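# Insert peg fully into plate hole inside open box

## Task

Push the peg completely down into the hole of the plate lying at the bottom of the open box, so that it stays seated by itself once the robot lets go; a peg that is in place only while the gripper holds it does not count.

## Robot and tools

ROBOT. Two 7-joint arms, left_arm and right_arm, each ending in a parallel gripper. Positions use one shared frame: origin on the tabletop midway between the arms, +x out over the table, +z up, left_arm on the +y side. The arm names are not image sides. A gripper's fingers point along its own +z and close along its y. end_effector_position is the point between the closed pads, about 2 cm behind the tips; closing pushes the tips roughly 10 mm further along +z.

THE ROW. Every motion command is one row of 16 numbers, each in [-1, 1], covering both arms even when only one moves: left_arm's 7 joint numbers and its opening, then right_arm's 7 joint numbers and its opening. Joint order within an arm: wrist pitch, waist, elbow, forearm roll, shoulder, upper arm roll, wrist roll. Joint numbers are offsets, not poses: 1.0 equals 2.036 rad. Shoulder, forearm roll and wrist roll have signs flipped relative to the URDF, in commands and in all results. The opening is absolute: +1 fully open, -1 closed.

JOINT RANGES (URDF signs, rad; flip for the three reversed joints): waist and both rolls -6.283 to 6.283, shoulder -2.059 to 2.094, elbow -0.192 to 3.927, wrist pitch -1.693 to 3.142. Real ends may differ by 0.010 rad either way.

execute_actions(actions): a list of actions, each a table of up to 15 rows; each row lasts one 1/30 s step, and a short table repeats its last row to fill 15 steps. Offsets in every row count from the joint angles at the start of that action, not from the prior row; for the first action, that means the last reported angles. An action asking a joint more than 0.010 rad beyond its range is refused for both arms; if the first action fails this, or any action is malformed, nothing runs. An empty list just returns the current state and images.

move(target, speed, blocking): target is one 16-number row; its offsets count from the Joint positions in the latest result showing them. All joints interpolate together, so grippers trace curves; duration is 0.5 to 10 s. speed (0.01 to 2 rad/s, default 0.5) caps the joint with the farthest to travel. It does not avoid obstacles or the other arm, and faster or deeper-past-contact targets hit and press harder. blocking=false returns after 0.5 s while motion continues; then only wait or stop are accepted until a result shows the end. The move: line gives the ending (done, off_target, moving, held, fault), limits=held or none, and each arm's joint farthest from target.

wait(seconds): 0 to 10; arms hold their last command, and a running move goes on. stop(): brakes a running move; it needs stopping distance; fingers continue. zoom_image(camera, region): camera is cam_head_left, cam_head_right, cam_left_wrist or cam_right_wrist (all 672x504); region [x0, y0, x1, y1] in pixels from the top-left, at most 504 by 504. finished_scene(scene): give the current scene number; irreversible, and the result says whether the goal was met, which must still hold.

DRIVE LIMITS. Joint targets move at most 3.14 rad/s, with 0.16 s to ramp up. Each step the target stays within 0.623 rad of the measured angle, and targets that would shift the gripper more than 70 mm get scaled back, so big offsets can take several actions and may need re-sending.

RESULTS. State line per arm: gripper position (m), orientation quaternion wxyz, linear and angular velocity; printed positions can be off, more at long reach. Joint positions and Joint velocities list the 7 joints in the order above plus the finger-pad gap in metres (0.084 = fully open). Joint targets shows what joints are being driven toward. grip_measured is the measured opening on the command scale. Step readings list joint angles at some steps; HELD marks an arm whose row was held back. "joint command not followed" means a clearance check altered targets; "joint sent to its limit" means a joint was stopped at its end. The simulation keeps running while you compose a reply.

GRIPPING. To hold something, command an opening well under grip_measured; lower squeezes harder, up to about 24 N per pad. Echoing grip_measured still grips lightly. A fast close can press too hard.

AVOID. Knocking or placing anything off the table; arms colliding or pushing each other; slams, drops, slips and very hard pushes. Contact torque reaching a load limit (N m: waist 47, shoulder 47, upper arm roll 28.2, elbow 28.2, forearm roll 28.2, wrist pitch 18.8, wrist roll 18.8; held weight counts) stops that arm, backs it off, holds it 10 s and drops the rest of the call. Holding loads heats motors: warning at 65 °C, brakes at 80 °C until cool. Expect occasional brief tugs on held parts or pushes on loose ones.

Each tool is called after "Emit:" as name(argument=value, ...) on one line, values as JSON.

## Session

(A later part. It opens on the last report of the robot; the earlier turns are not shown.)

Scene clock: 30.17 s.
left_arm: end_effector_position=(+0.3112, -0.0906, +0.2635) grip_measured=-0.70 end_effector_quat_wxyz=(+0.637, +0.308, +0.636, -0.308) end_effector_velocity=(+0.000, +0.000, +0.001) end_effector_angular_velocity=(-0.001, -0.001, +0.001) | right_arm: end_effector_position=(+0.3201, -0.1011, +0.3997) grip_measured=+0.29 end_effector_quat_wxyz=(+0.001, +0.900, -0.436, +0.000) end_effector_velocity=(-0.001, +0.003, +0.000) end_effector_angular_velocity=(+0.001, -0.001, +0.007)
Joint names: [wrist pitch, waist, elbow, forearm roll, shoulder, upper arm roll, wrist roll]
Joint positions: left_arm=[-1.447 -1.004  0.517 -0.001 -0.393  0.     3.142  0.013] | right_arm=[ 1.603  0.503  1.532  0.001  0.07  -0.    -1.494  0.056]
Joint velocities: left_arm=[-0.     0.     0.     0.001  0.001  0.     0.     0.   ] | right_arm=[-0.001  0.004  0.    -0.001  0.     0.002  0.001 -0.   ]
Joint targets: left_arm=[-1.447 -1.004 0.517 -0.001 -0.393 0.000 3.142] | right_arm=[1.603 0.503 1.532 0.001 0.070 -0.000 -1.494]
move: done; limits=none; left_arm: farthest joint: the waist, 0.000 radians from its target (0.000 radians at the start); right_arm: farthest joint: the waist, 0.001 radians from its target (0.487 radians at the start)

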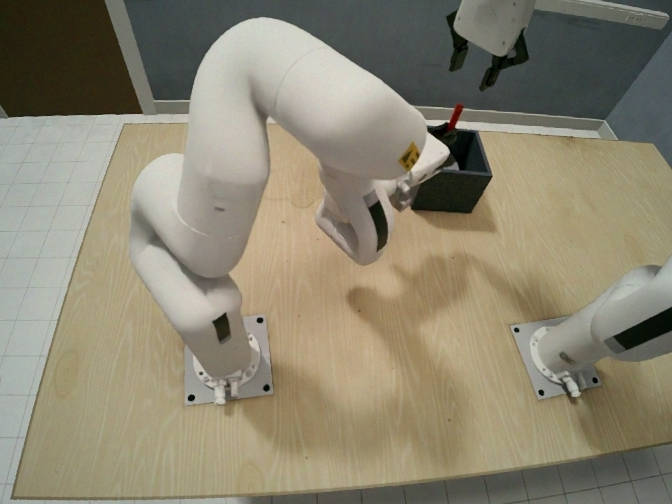

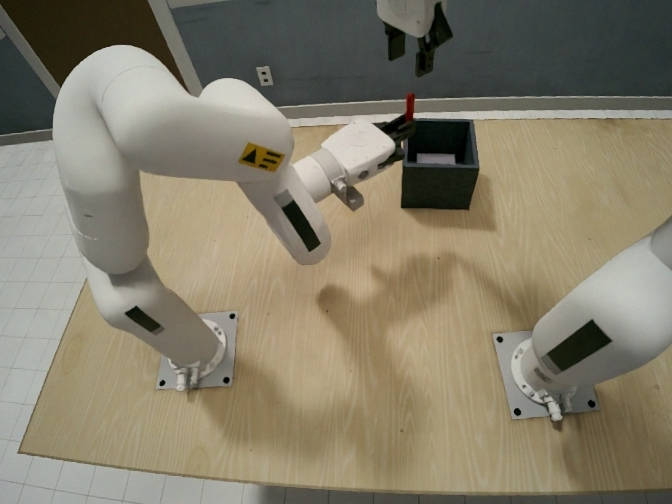

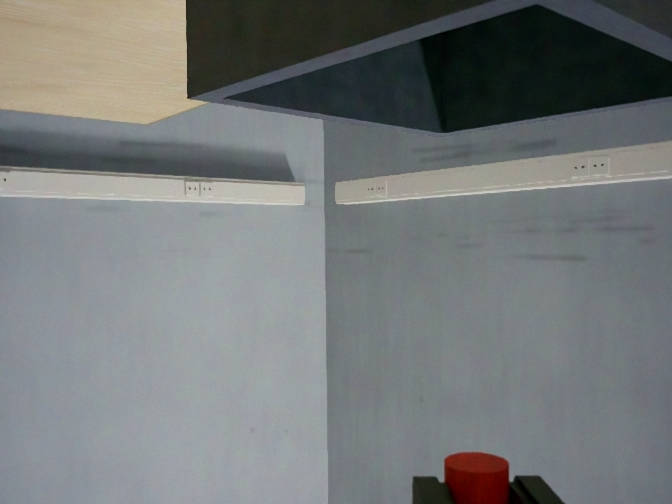

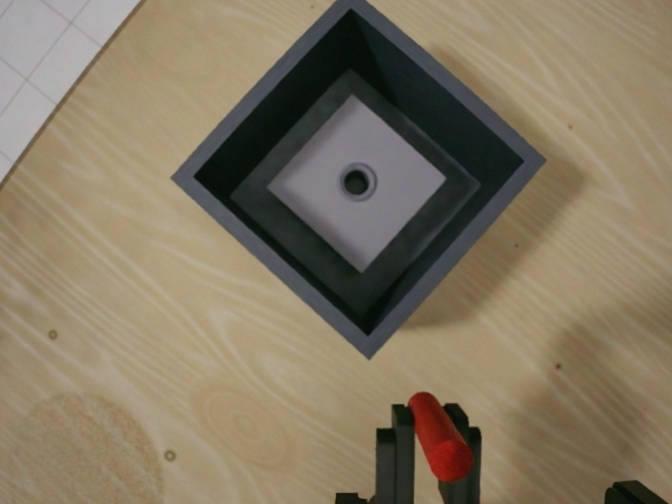

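Emit:
move(target=[0,0,0,0,0,0,0,-1,-0.1252,0,-0.1454,0,0.0206,0,0,0.3], speed=0.3)

Emit:
execute_actions(actions=[[[0,0,0,0,0,0,0,-1,0,0,0,0,0,0,0,-0.4]],[[0,0,0,0,0,0,0,-1,0,0,0,0,0,0,0,-1]]])

Scene clock: 34.97 s.
left_arm: end_effector_position=(+0.3112, -0.0906, +0.2635) grip_measured=-0.70 end_effector_quat_wxyz=(+0.637, +0.308, +0.636, -0.308) end_effector_velocity=(-0.000, -0.000, +0.001) end_effector_angular_velocity=(-0.001, -0.002, -0.000) | right_arm: end_effector_position=(+0.3194, -0.1016, +0.3128) grip_measured=+0.29 end_effector_quat_wxyz=(+0.000, +0.900, -0.436, +0.001) end_effector_velocity=(+0.000, -0.001, -0.001) end_effector_angular_velocity=(-0.001, +0.001, -0.003)
Joint names: [wrist pitch, waist, elbow, forearm roll, shoulder, upper arm roll, wrist roll]
Joint positions: left_arm=[-1.447 -1.004  0.517 -0.001 -0.393  0.     3.142  0.013] | right_arm=[ 1.349  0.503  1.236  0.001  0.112 -0.    -1.494  0.056]
Joint velocities: left_arm=[-0.    -0.    -0.    -0.     0.002 -0.    -0.001 -0.   ] | right_arm=[-0.001 -0.002 -0.003 -0.     0.     0.    -0.    -0.   ]
Joint targets: left_arm=[-1.447 -1.004 0.517 -0.001 -0.393 0.000 3.142] | right_arm=[1.348 0.503 1.236 0.001 0.112 -0.000 -1.494]
move: done; limits=none; left_arm: farthest joint: the waist, 0.000 radians from its target (0.000 radians at the start); right_arm: farthest joint: the shoulder, 0.001 radians from its target (0.041 radians at the start)

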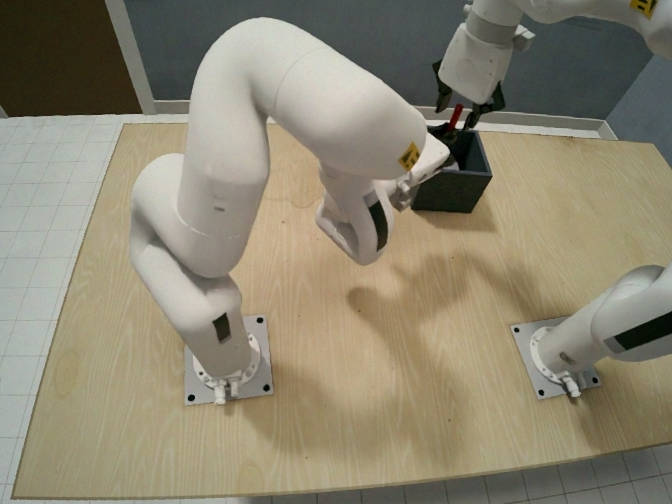

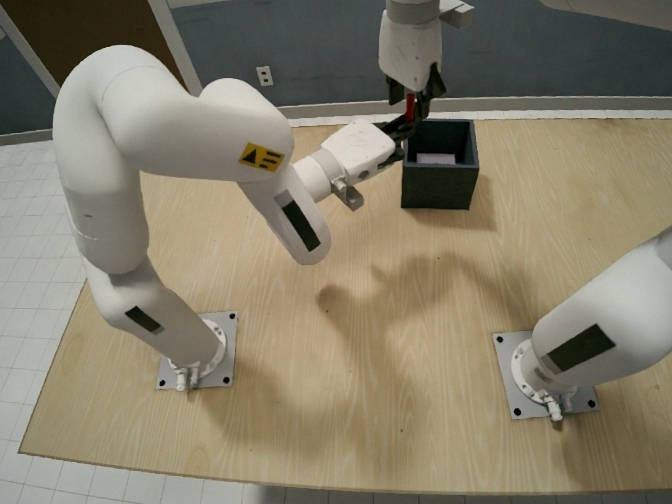

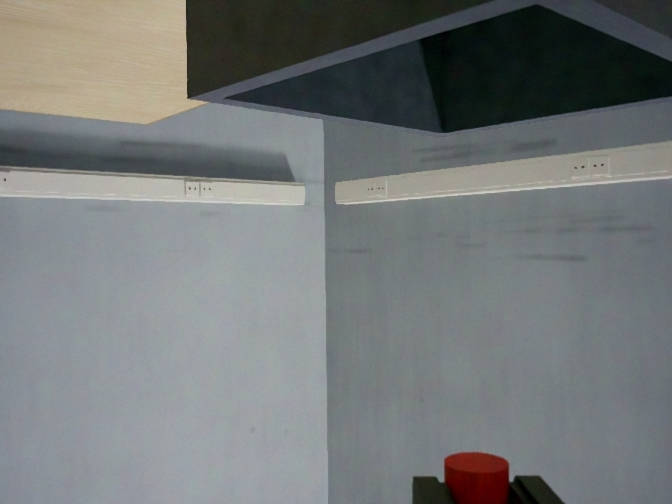

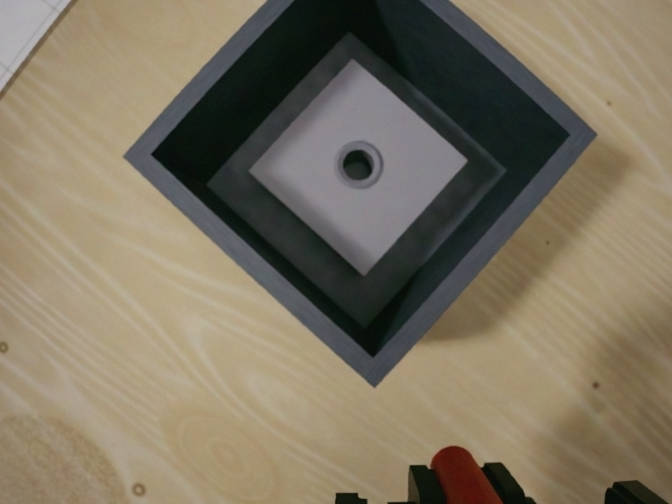

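Scene clock: 35.97 s.
left_arm: end_effector_position=(+0.3111, -0.0906, +0.2635) grip_measured=-0.70 end_effector_quat_wxyz=(+0.637, +0.308, +0.636, -0.308) end_effector_velocity=(+0.000, +0.000, -0.001) end_effector_angular_velocity=(+0.001, +0.001, +0.000) | right_arm: end_effector_position=(+0.3194, -0.1015, +0.3128) grip_measured=-0.70 end_effector_quat_wxyz=(+0.000, +0.900, -0.436, +0.001) end_effector_velocity=(+0.000, -0.000, +0.000) end_effector_angular_velocity=(+0.000, +0.000, -0.002)
Joint names: [wrist pitch, waist, elbow, forearm roll, shoulder, upper arm roll, wrist roll]
Joint positions: left_arm=[-1.447 -1.004  0.517 -0.001 -0.393  0.     3.142  0.013] | right_arm=[ 1.348  0.503  1.236  0.001  0.112 -0.    -1.494  0.013]
Joint velocities: left_arm=[-0.    -0.    -0.     0.    -0.002  0.     0.    -0.   ] | right_arm=[ 0.001 -0.001  0.001 -0.     0.    -0.    -0.    -0.   ]
Joint targets: left_arm=[-1.447 -1.004 0.517 -0.001 -0.393 0.000 3.142] | right_arm=[1.349 0.503 1.236 0.001 0.112 -0.000 -1.494]
Step readings (joint positions; steps 1 to 15: 1st action; 16 to 30: 2nd action):
0: left_arm=[-1.447 -1.004 0.517 -0.001 -0.393 0.000 3.142] | right_arm=[1.349 0.503 1.236 0.001 0.112 -0.000 -1.494]
1: left_arm=[-1.447 -1.004 0.517 -0.001 -0.393 0.000 3.142] | right_arm=[1.348 0.503 1.236 0.001 0.112 -0.000 -1.494]
2: left_arm=[-1.447 -1.004 0.517 -0.001 -0.393 0.000 3.142] | right_arm=[1.348 0.503 1.236 0.001 0.112 -0.000 -1.494]
4: left_arm=[-1.447 -1.004 0.517 -0.001 -0.393 0.000 3.142] | right_arm=[1.348 0.503 1.236 0.001 0.112 -0.000 -1.494]
8: left_arm=[-1.447 -1.004 0.517 -0.001 -0.393 0.000 3.142] | right_arm=[1.348 0.503 1.236 0.001 0.112 -0.000 -1.494]
15: left_arm=[-1.447 -1.004 0.517 -0.001 -0.393 0.000 3.142] | right_arm=[1.349 0.503 1.236 0.001 0.112 -0.000 -1.494]
16: left_arm=[-1.447 -1.004 0.517 -0.001 -0.393 0.000 3.142] | right_arm=[1.348 0.503 1.236 0.001 0.112 -0.000 -1.494]
17: left_arm=[-1.447 -1.004 0.517 -0.001 -0.393 0.000 3.142] | right_arm=[1.348 0.503 1.236 0.001 0.112 -0.000 -1.494]
19: left_arm=[-1.447 -1.004 0.517 -0.001 -0.393 0.000 3.142] | right_arm=[1.348 0.503 1.236 0.001 0.112 -0.000 -1.494]
23: left_arm=[-1.447 -1.004 0.517 -0.001 -0.393 0.000 3.142] | right_arm=[1.348 0.503 1.236 0.001 0.112 -0.000 -1.494]
30: Joint positions above

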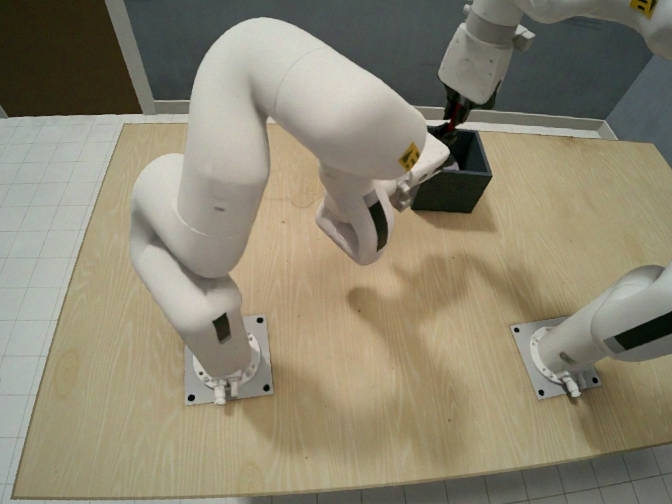

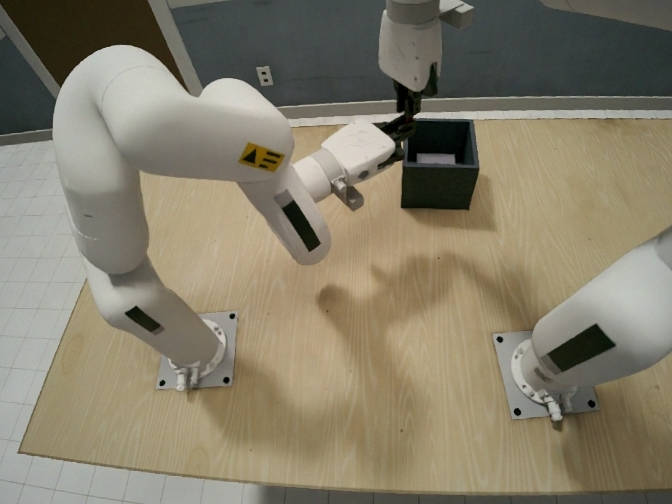

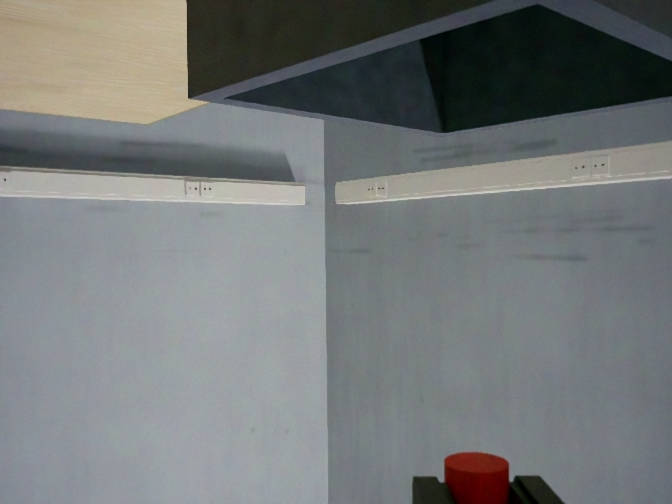

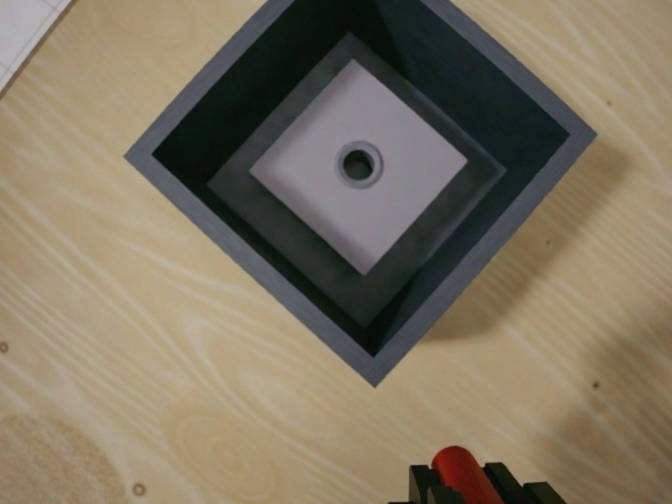

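Emit:
execute_actions(actions=[[[0,0,0,0,0,0,0,0.5,0,0,0,0,0,0,0,-1]]])

Emit:
move(target=[0,0,0,0,0,0,0,0.5,-0.1066,-0.1105,-0.0285,0,-0.0776,0,0.1105,-1], speed=0.25)

Emit:
move(target=[0.3,0.45,0,0,0.15,0,0,0.5,0,0,0,0,0,0,0,-1], speed=1)

Emit:
move(target=[0,0,0,0,0,0,0,0.5,-0.1419,0,-0.0805,0,-0.0614,0,0,-1], speed=0.3)

Emit:
zoom_image(camera="cam_right_wrist", region=[370,370,530,504])

Scene clock: 42.23 s.
left_arm: end_effector_position=(+0.3112, -0.0906, +0.2635) grip_measured=+0.49 end_effector_quat_wxyz=(+0.637, +0.308, +0.636, -0.308) end_effector_velocity=(-0.001, -0.000, -0.000) end_effector_angular_velocity=(+0.001, -0.001, -0.001) | right_arm: end_effector_position=(+0.3194, -0.1016, +0.3128) grip_measured=-0.70 end_effector_quat_wxyz=(+0.000, +0.900, -0.436, +0.001) end_effector_velocity=(-0.000, +0.000, -0.001) end_effector_angular_velocity=(-0.001, +0.001, -0.001)
Joint names: [wrist pitch, waist, elbow, forearm roll, shoulder, upper arm roll, wrist roll]
Joint positions: left_arm=[-1.447 -1.004  0.517 -0.001 -0.393  0.     3.142  0.065] | right_arm=[ 1.348  0.503  1.236  0.001  0.112 -0.    -1.494  0.013]
Joint velocities: left_arm=[ 0.    -0.001 -0.    -0.    -0.    -0.    -0.001  0.   ] | right_arm=[ 0.     0.    -0.     0.    -0.001 -0.    -0.001 -0.   ]
Joint targets: left_arm=[-1.447 -1.004 0.517 -0.001 -0.393 0.000 3.142] | right_arm=[1.348 0.503 1.236 0.001 0.112 -0.000 -1.494]
Step readings (joint positions):
0: left_arm=[-1.447 -1.004 0.517 -0.001 -0.393 0.000 3.142] | right_arm=[1.348 0.503 1.236 0.001 0.112 -0.000 -1.494]
1: left_arm=[-1.447 -1.004 0.517 -0.001 -0.393 0.001 3.142] | right_arm=[1.349 0.503 1.236 0.001 0.112 -0.000 -1.494]
2: left_arm=[-1.447 -1.004 0.517 -0.001 -0.393 0.001 3.142] | right_arm=[1.349 0.503 1.236 0.001 0.113 -0.000 -1.494]
4: left_arm=[-1.447 -1.003 0.517 -0.001 -0.393 0.001 3.142] | right_arm=[1.349 0.503 1.236 0.001 0.112 -0.000 -1.494]
8: left_arm=[-1.447 -1.004 0.517 -0.001 -0.393 0.001 3.142] | right_arm=[1.349 0.503 1.236 0.001 0.112 -0.000 -1.494]
15: Joint positions above

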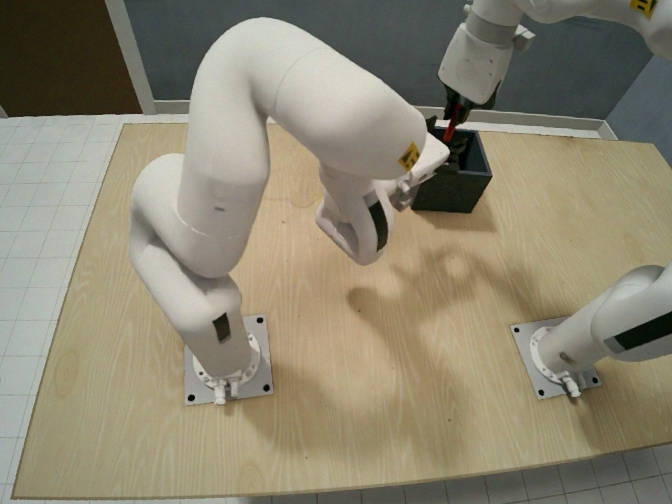

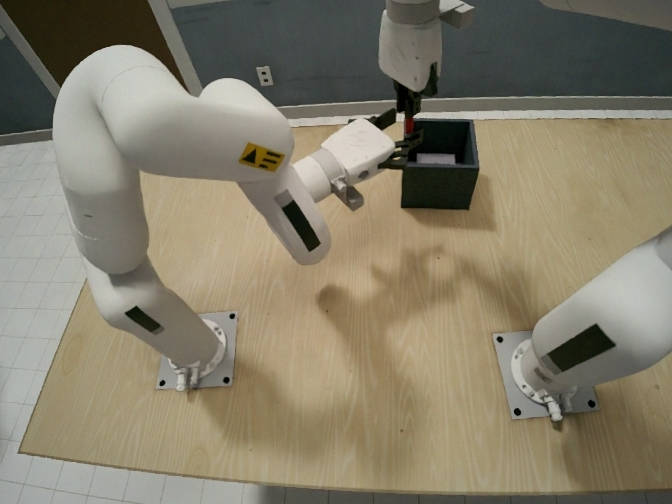

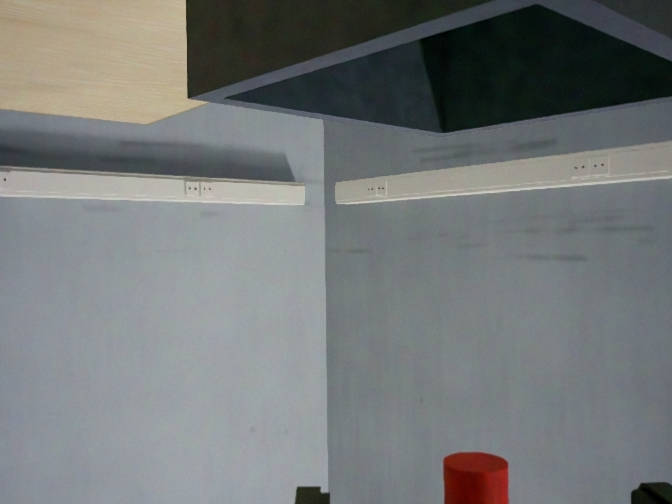

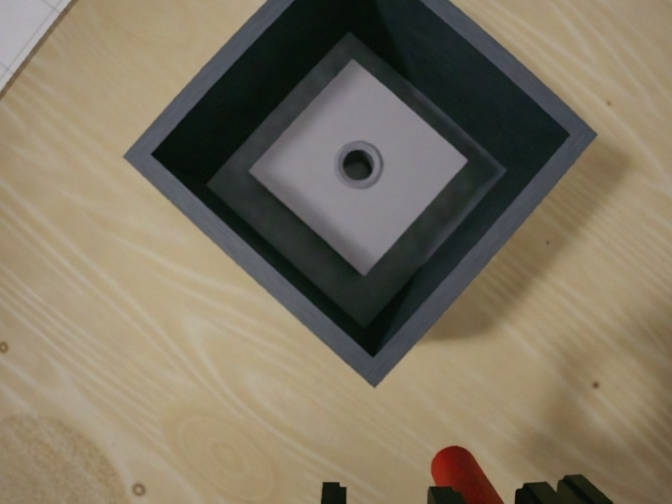

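Scene clock: 43.67 s.
left_arm: end_effector_position=(+0.3112, -0.0906, +0.2635) grip_measured=+0.49 end_effector_quat_wxyz=(+0.637, +0.308, +0.636, -0.308) end_effector_velocity=(+0.000, +0.000, -0.000) end_effector_angular_velocity=(-0.000, +0.001, +0.001) | right_arm: end_effector_position=(+0.4015, -0.1763, +0.2311) grip_measured=-0.70 end_effector_quat_wxyz=(-0.000, +0.900, -0.436, +0.001) end_effector_velocity=(+0.001, -0.002, -0.002) end_effector_angular_velocity=(-0.001, +0.001, -0.002)
Joint names: [wrist pitch, waist, elbow, forearm roll, shoulder, upper arm roll, wrist roll]
Joint positions: left_arm=[-1.447 -1.004  0.517 -0.001 -0.393  0.     3.142  0.065] | right_arm=[ 1.132  0.278  1.179  0.001 -0.045 -0.    -1.27   0.013]
Joint velocities: left_arm=[-0.     0.    -0.     0.001 -0.    -0.     0.001 -0.   ] | right_arm=[-0.003 -0.002 -0.002  0.    -0.003 -0.002  0.002 -0.   ]
Joint targets: left_arm=[-1.447 -1.004 0.517 -0.001 -0.393 0.000 3.142] | right_arm=[1.131 0.278 1.178 0.001 -0.046 -0.000 -1.269]
move: done; limits=none; left_arm: farthest joint: the waist, 0.000 radians from its target (0.000 radians at the start); right_arm: farthest joint: the shoulder, 0.001 radians from its target (0.158 radians at the start)

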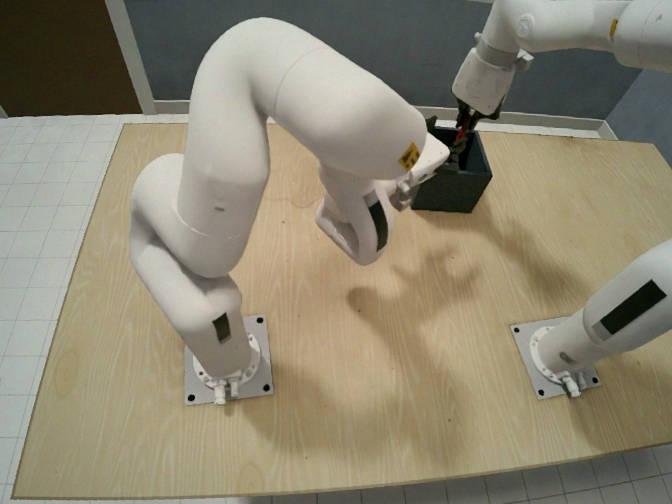

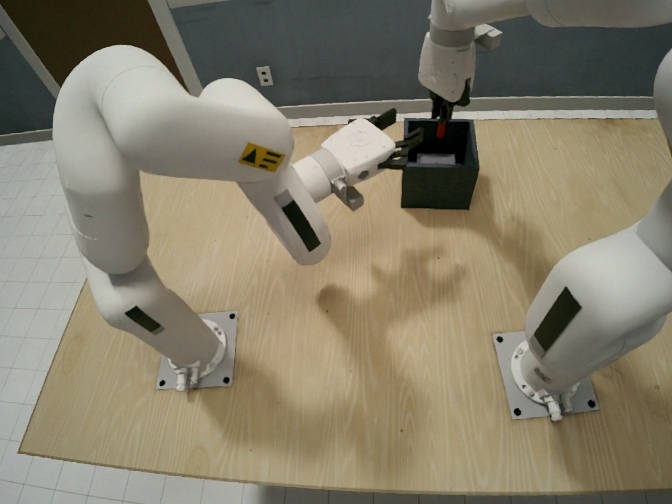

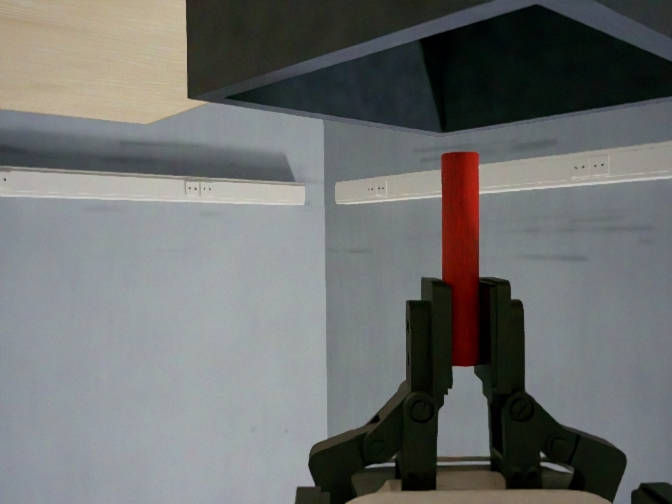

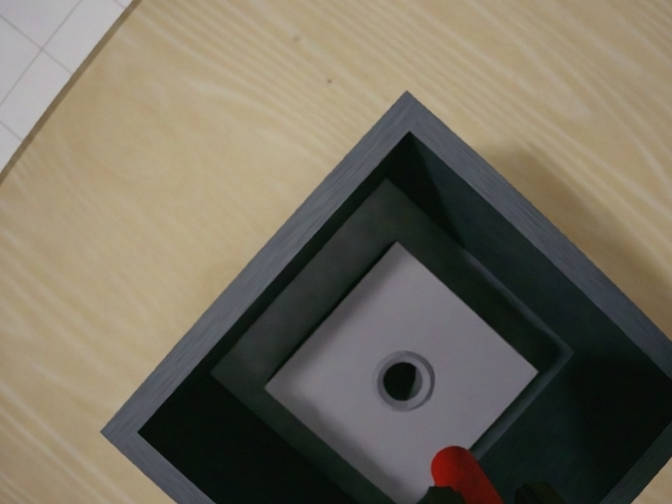

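Scene clock: 45.50 s.
left_arm: end_effector_position=(+0.5347, +0.3341, +0.2722) grip_measured=+0.49 end_effector_quat_wxyz=(+0.592, -0.006, +0.806, +0.004) end_effector_velocity=(+0.000, +0.003, -0.000) end_effector_angular_velocity=(+0.001, +0.001, +0.005) | right_arm: end_effector_position=(+0.4015, -0.1763, +0.2311) grip_measured=-0.70 end_effector_quat_wxyz=(-0.000, +0.900, -0.436, +0.001) end_effector_velocity=(+0.000, -0.001, -0.000) end_effector_angular_velocity=(-0.001, +0.001, +0.001)
Joint names: [wrist pitch, waist, elbow, forearm roll, shoulder, upper arm roll, wrist roll]
Joint positions: left_arm=[-0.837 -0.088  0.517 -0.001 -0.088  0.     3.142  0.065] | right_arm=[ 1.132  0.278  1.179  0.001 -0.045 -0.    -1.27   0.013]
Joint velocities: left_arm=[ 0.001  0.004  0.     0.     0.     0.001 -0.001  0.   ] | right_arm=[ 0.    -0.001  0.     0.    -0.001  0.     0.002  0.   ]
Joint targets: left_arm=[-0.837 -0.088 0.517 -0.001 -0.088 0.000 3.142] | right_arm=[1.132 0.278 1.179 0.001 -0.045 -0.000 -1.270]
move: done; limits=none; left_arm: farthest joint: the waist, 0.000 radians from its target (0.916 radians at the start); right_arm: farthest joint: the waist, 0.000 radians from its target (0.000 radians at the start)

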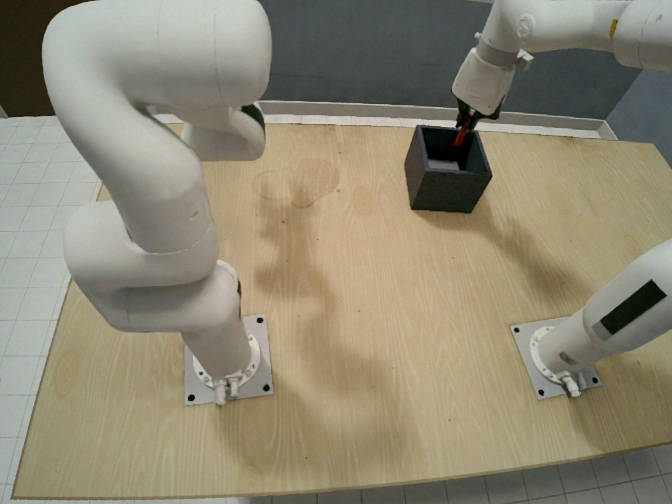

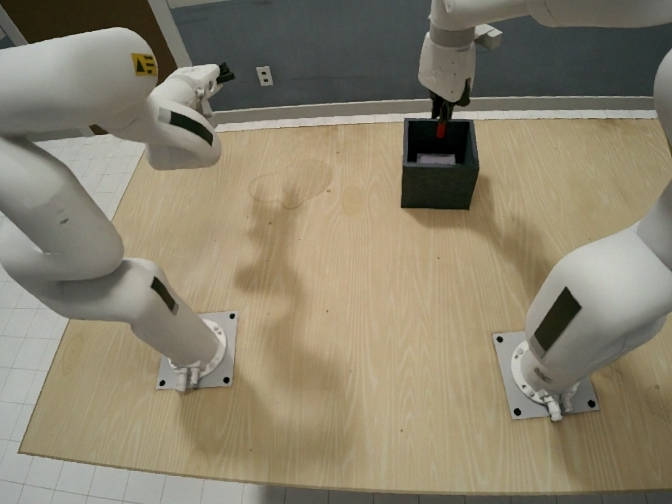

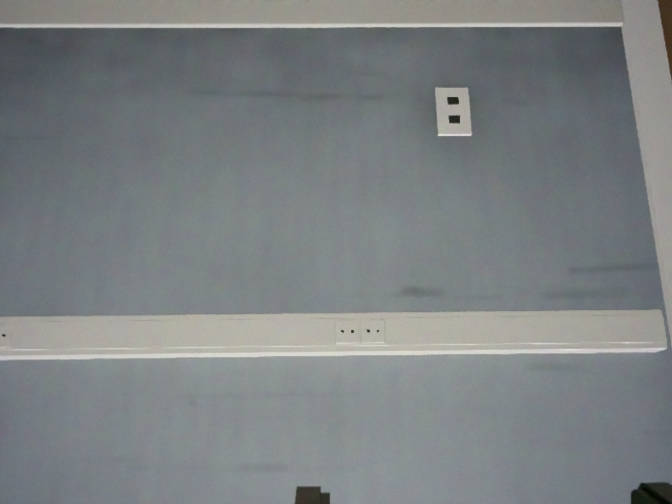

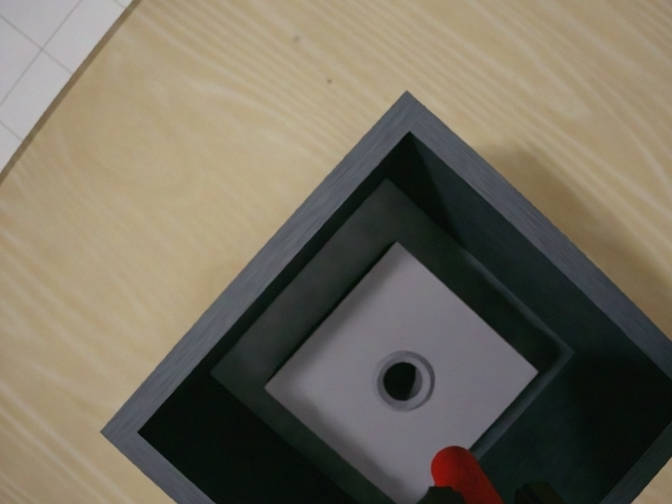

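Scene clock: 47.00 s.
left_arm: end_effector_position=(+0.5347, +0.3341, +0.2722) grip_measured=+0.49 end_effector_quat_wxyz=(+0.592, -0.006, +0.806, +0.004) end_effector_velocity=(-0.000, +0.000, +0.001) end_effector_angular_velocity=(+0.000, -0.001, +0.001) | right_arm: end_effector_position=(+0.4028, -0.1758, +0.1282) grip_measured=-0.69 end_effector_quat_wxyz=(-0.002, +0.900, -0.436, +0.003) end_effector_velocity=(-0.000, -0.000, -0.002) end_effector_angular_velocity=(-0.000, +0.001, +0.000)
Joint names: [wrist pitch, waist, elbow, forearm roll, shoulder, upper arm roll, wrist roll]
Joint positions: left_arm=[-0.837 -0.088  0.517 -0.001 -0.088  0.     3.142  0.065] | right_arm=[ 0.844  0.278  1.017  0.001 -0.167 -0.    -1.27   0.013]
Joint velocities: left_arm=[ 0.     0.    -0.     0.     0.001  0.    -0.    -0.   ] | right_arm=[-0.004 -0.    -0.002  0.    -0.003  0.     0.     0.   ]
Joint targets: left_arm=[-0.837 -0.088 0.517 -0.001 -0.088 0.000 3.142] | right_arm=[0.843 0.278 1.015 0.001 -0.170 -0.000 -1.270]
move: done; limits=none; left_arm: farthest joint: the waist, 0.000 radians from its target (0.000 radians at the start); right_arm: farthest joint: the shoulder, 0.003 radians from its target (0.125 radians at the start)

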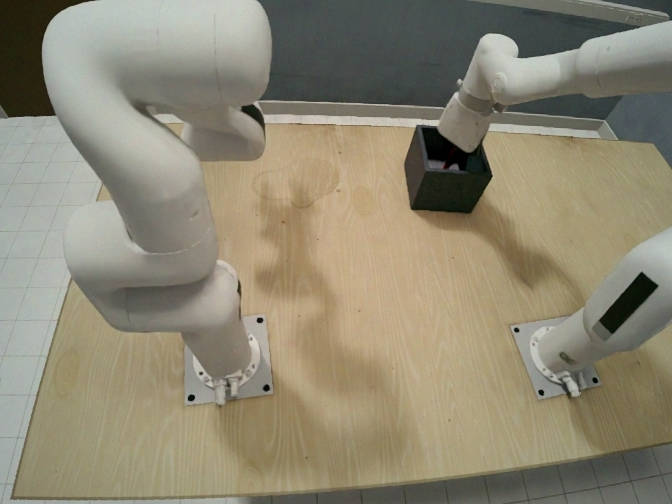

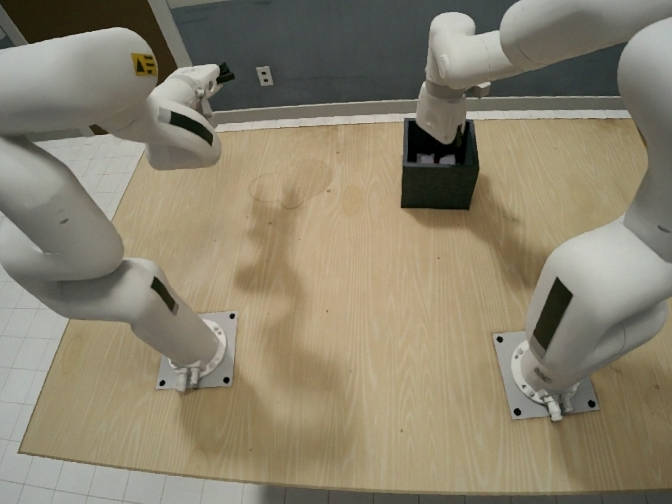

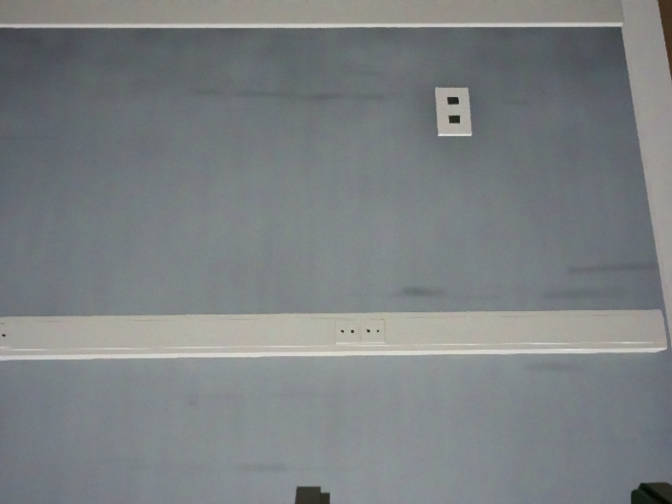

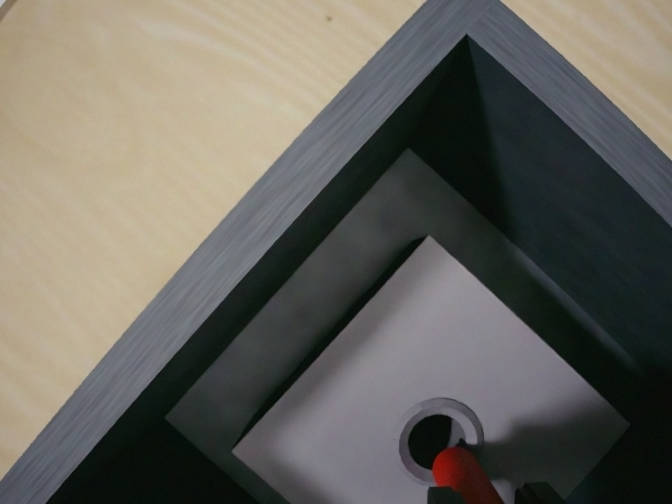

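Region (370, 370, 530, 504) of cam_right_wrist's 672x504 image, scaled by 3.150, with more detail than that image has; it fills the top 422 rows of this view, and the rest is white.

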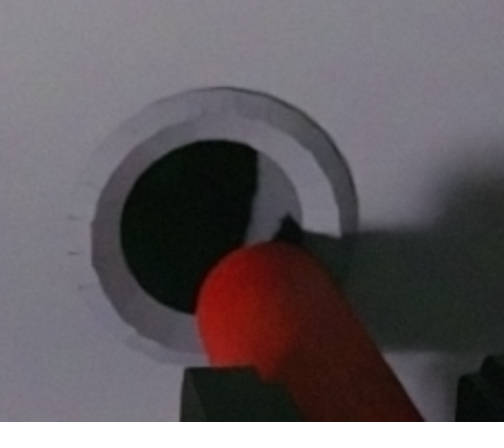

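Emit:
zoom_image(camera="cam_head_left", region=[390,80,520,200])

Emit:
wait(seconds=0)

Region (390, 80, 520, 200) of cam_head_left's 672x504 image, scaled by 3.877, with more detail than that image has; it fills the top 465 rows of this view, and the rest is white.

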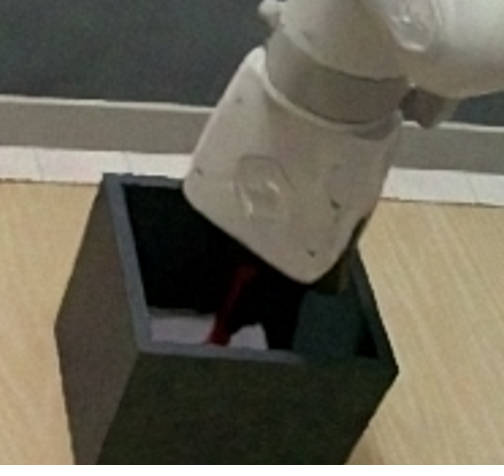

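Scene clock: 50.60 s.
left_arm: end_effector_position=(+0.5347, +0.3341, +0.2722) grip_measured=+0.49 end_effector_quat_wxyz=(+0.592, -0.006, +0.806, +0.004) end_effector_velocity=(+0.000, -0.000, +0.001) end_effector_angular_velocity=(+0.000, -0.001, -0.001) | right_arm: end_effector_position=(+0.4024, -0.1759, +0.1272) grip_measured=-0.69 end_effector_quat_wxyz=(-0.001, +0.900, -0.435, +0.002) end_effector_velocity=(+0.000, -0.000, -0.000) end_effector_angular_velocity=(-0.001, +0.000, -0.001)
Joint names: [wrist pitch, waist, elbow, forearm roll, shoulder, upper arm roll, wrist roll]
Joint positions: left_arm=[-0.837 -0.088  0.517 -0.001 -0.088  0.     3.142  0.065] | right_arm=[ 0.843  0.278  1.016  0.001 -0.169 -0.    -1.27   0.014]
Joint velocities: left_arm=[-0.    -0.     0.    -0.     0.001 -0.     0.    -0.   ] | right_arm=[-0.    -0.    -0.     0.001 -0.    -0.    -0.    -0.   ]
Joint targets: left_arm=[-0.837 -0.088 0.517 -0.001 -0.088 0.000 3.142] | right_arm=[0.843 0.278 1.015 0.001 -0.170 -0.000 -1.270]

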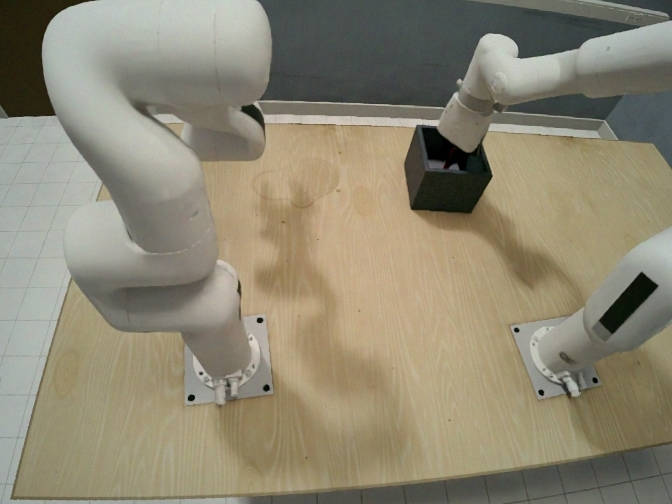

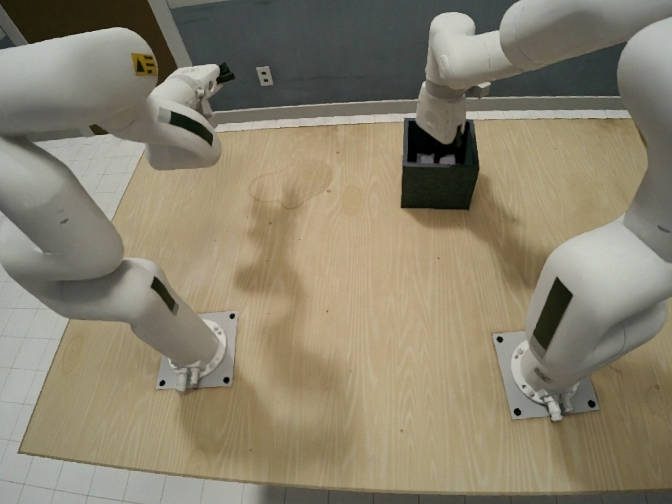

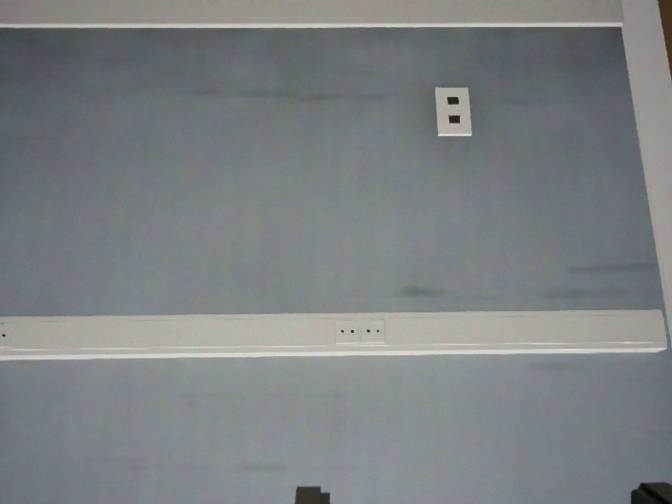

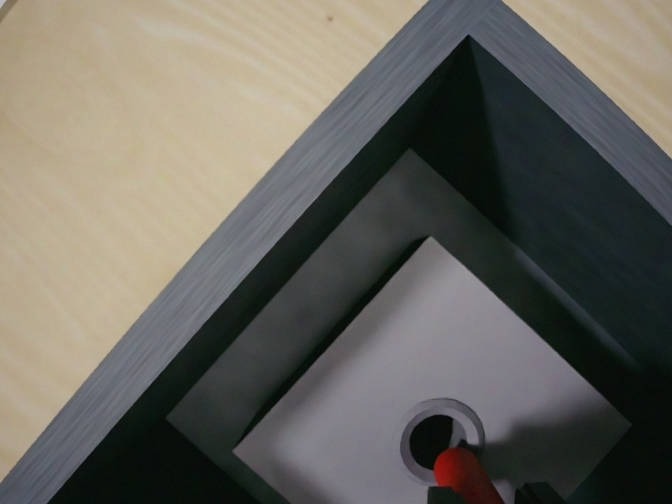

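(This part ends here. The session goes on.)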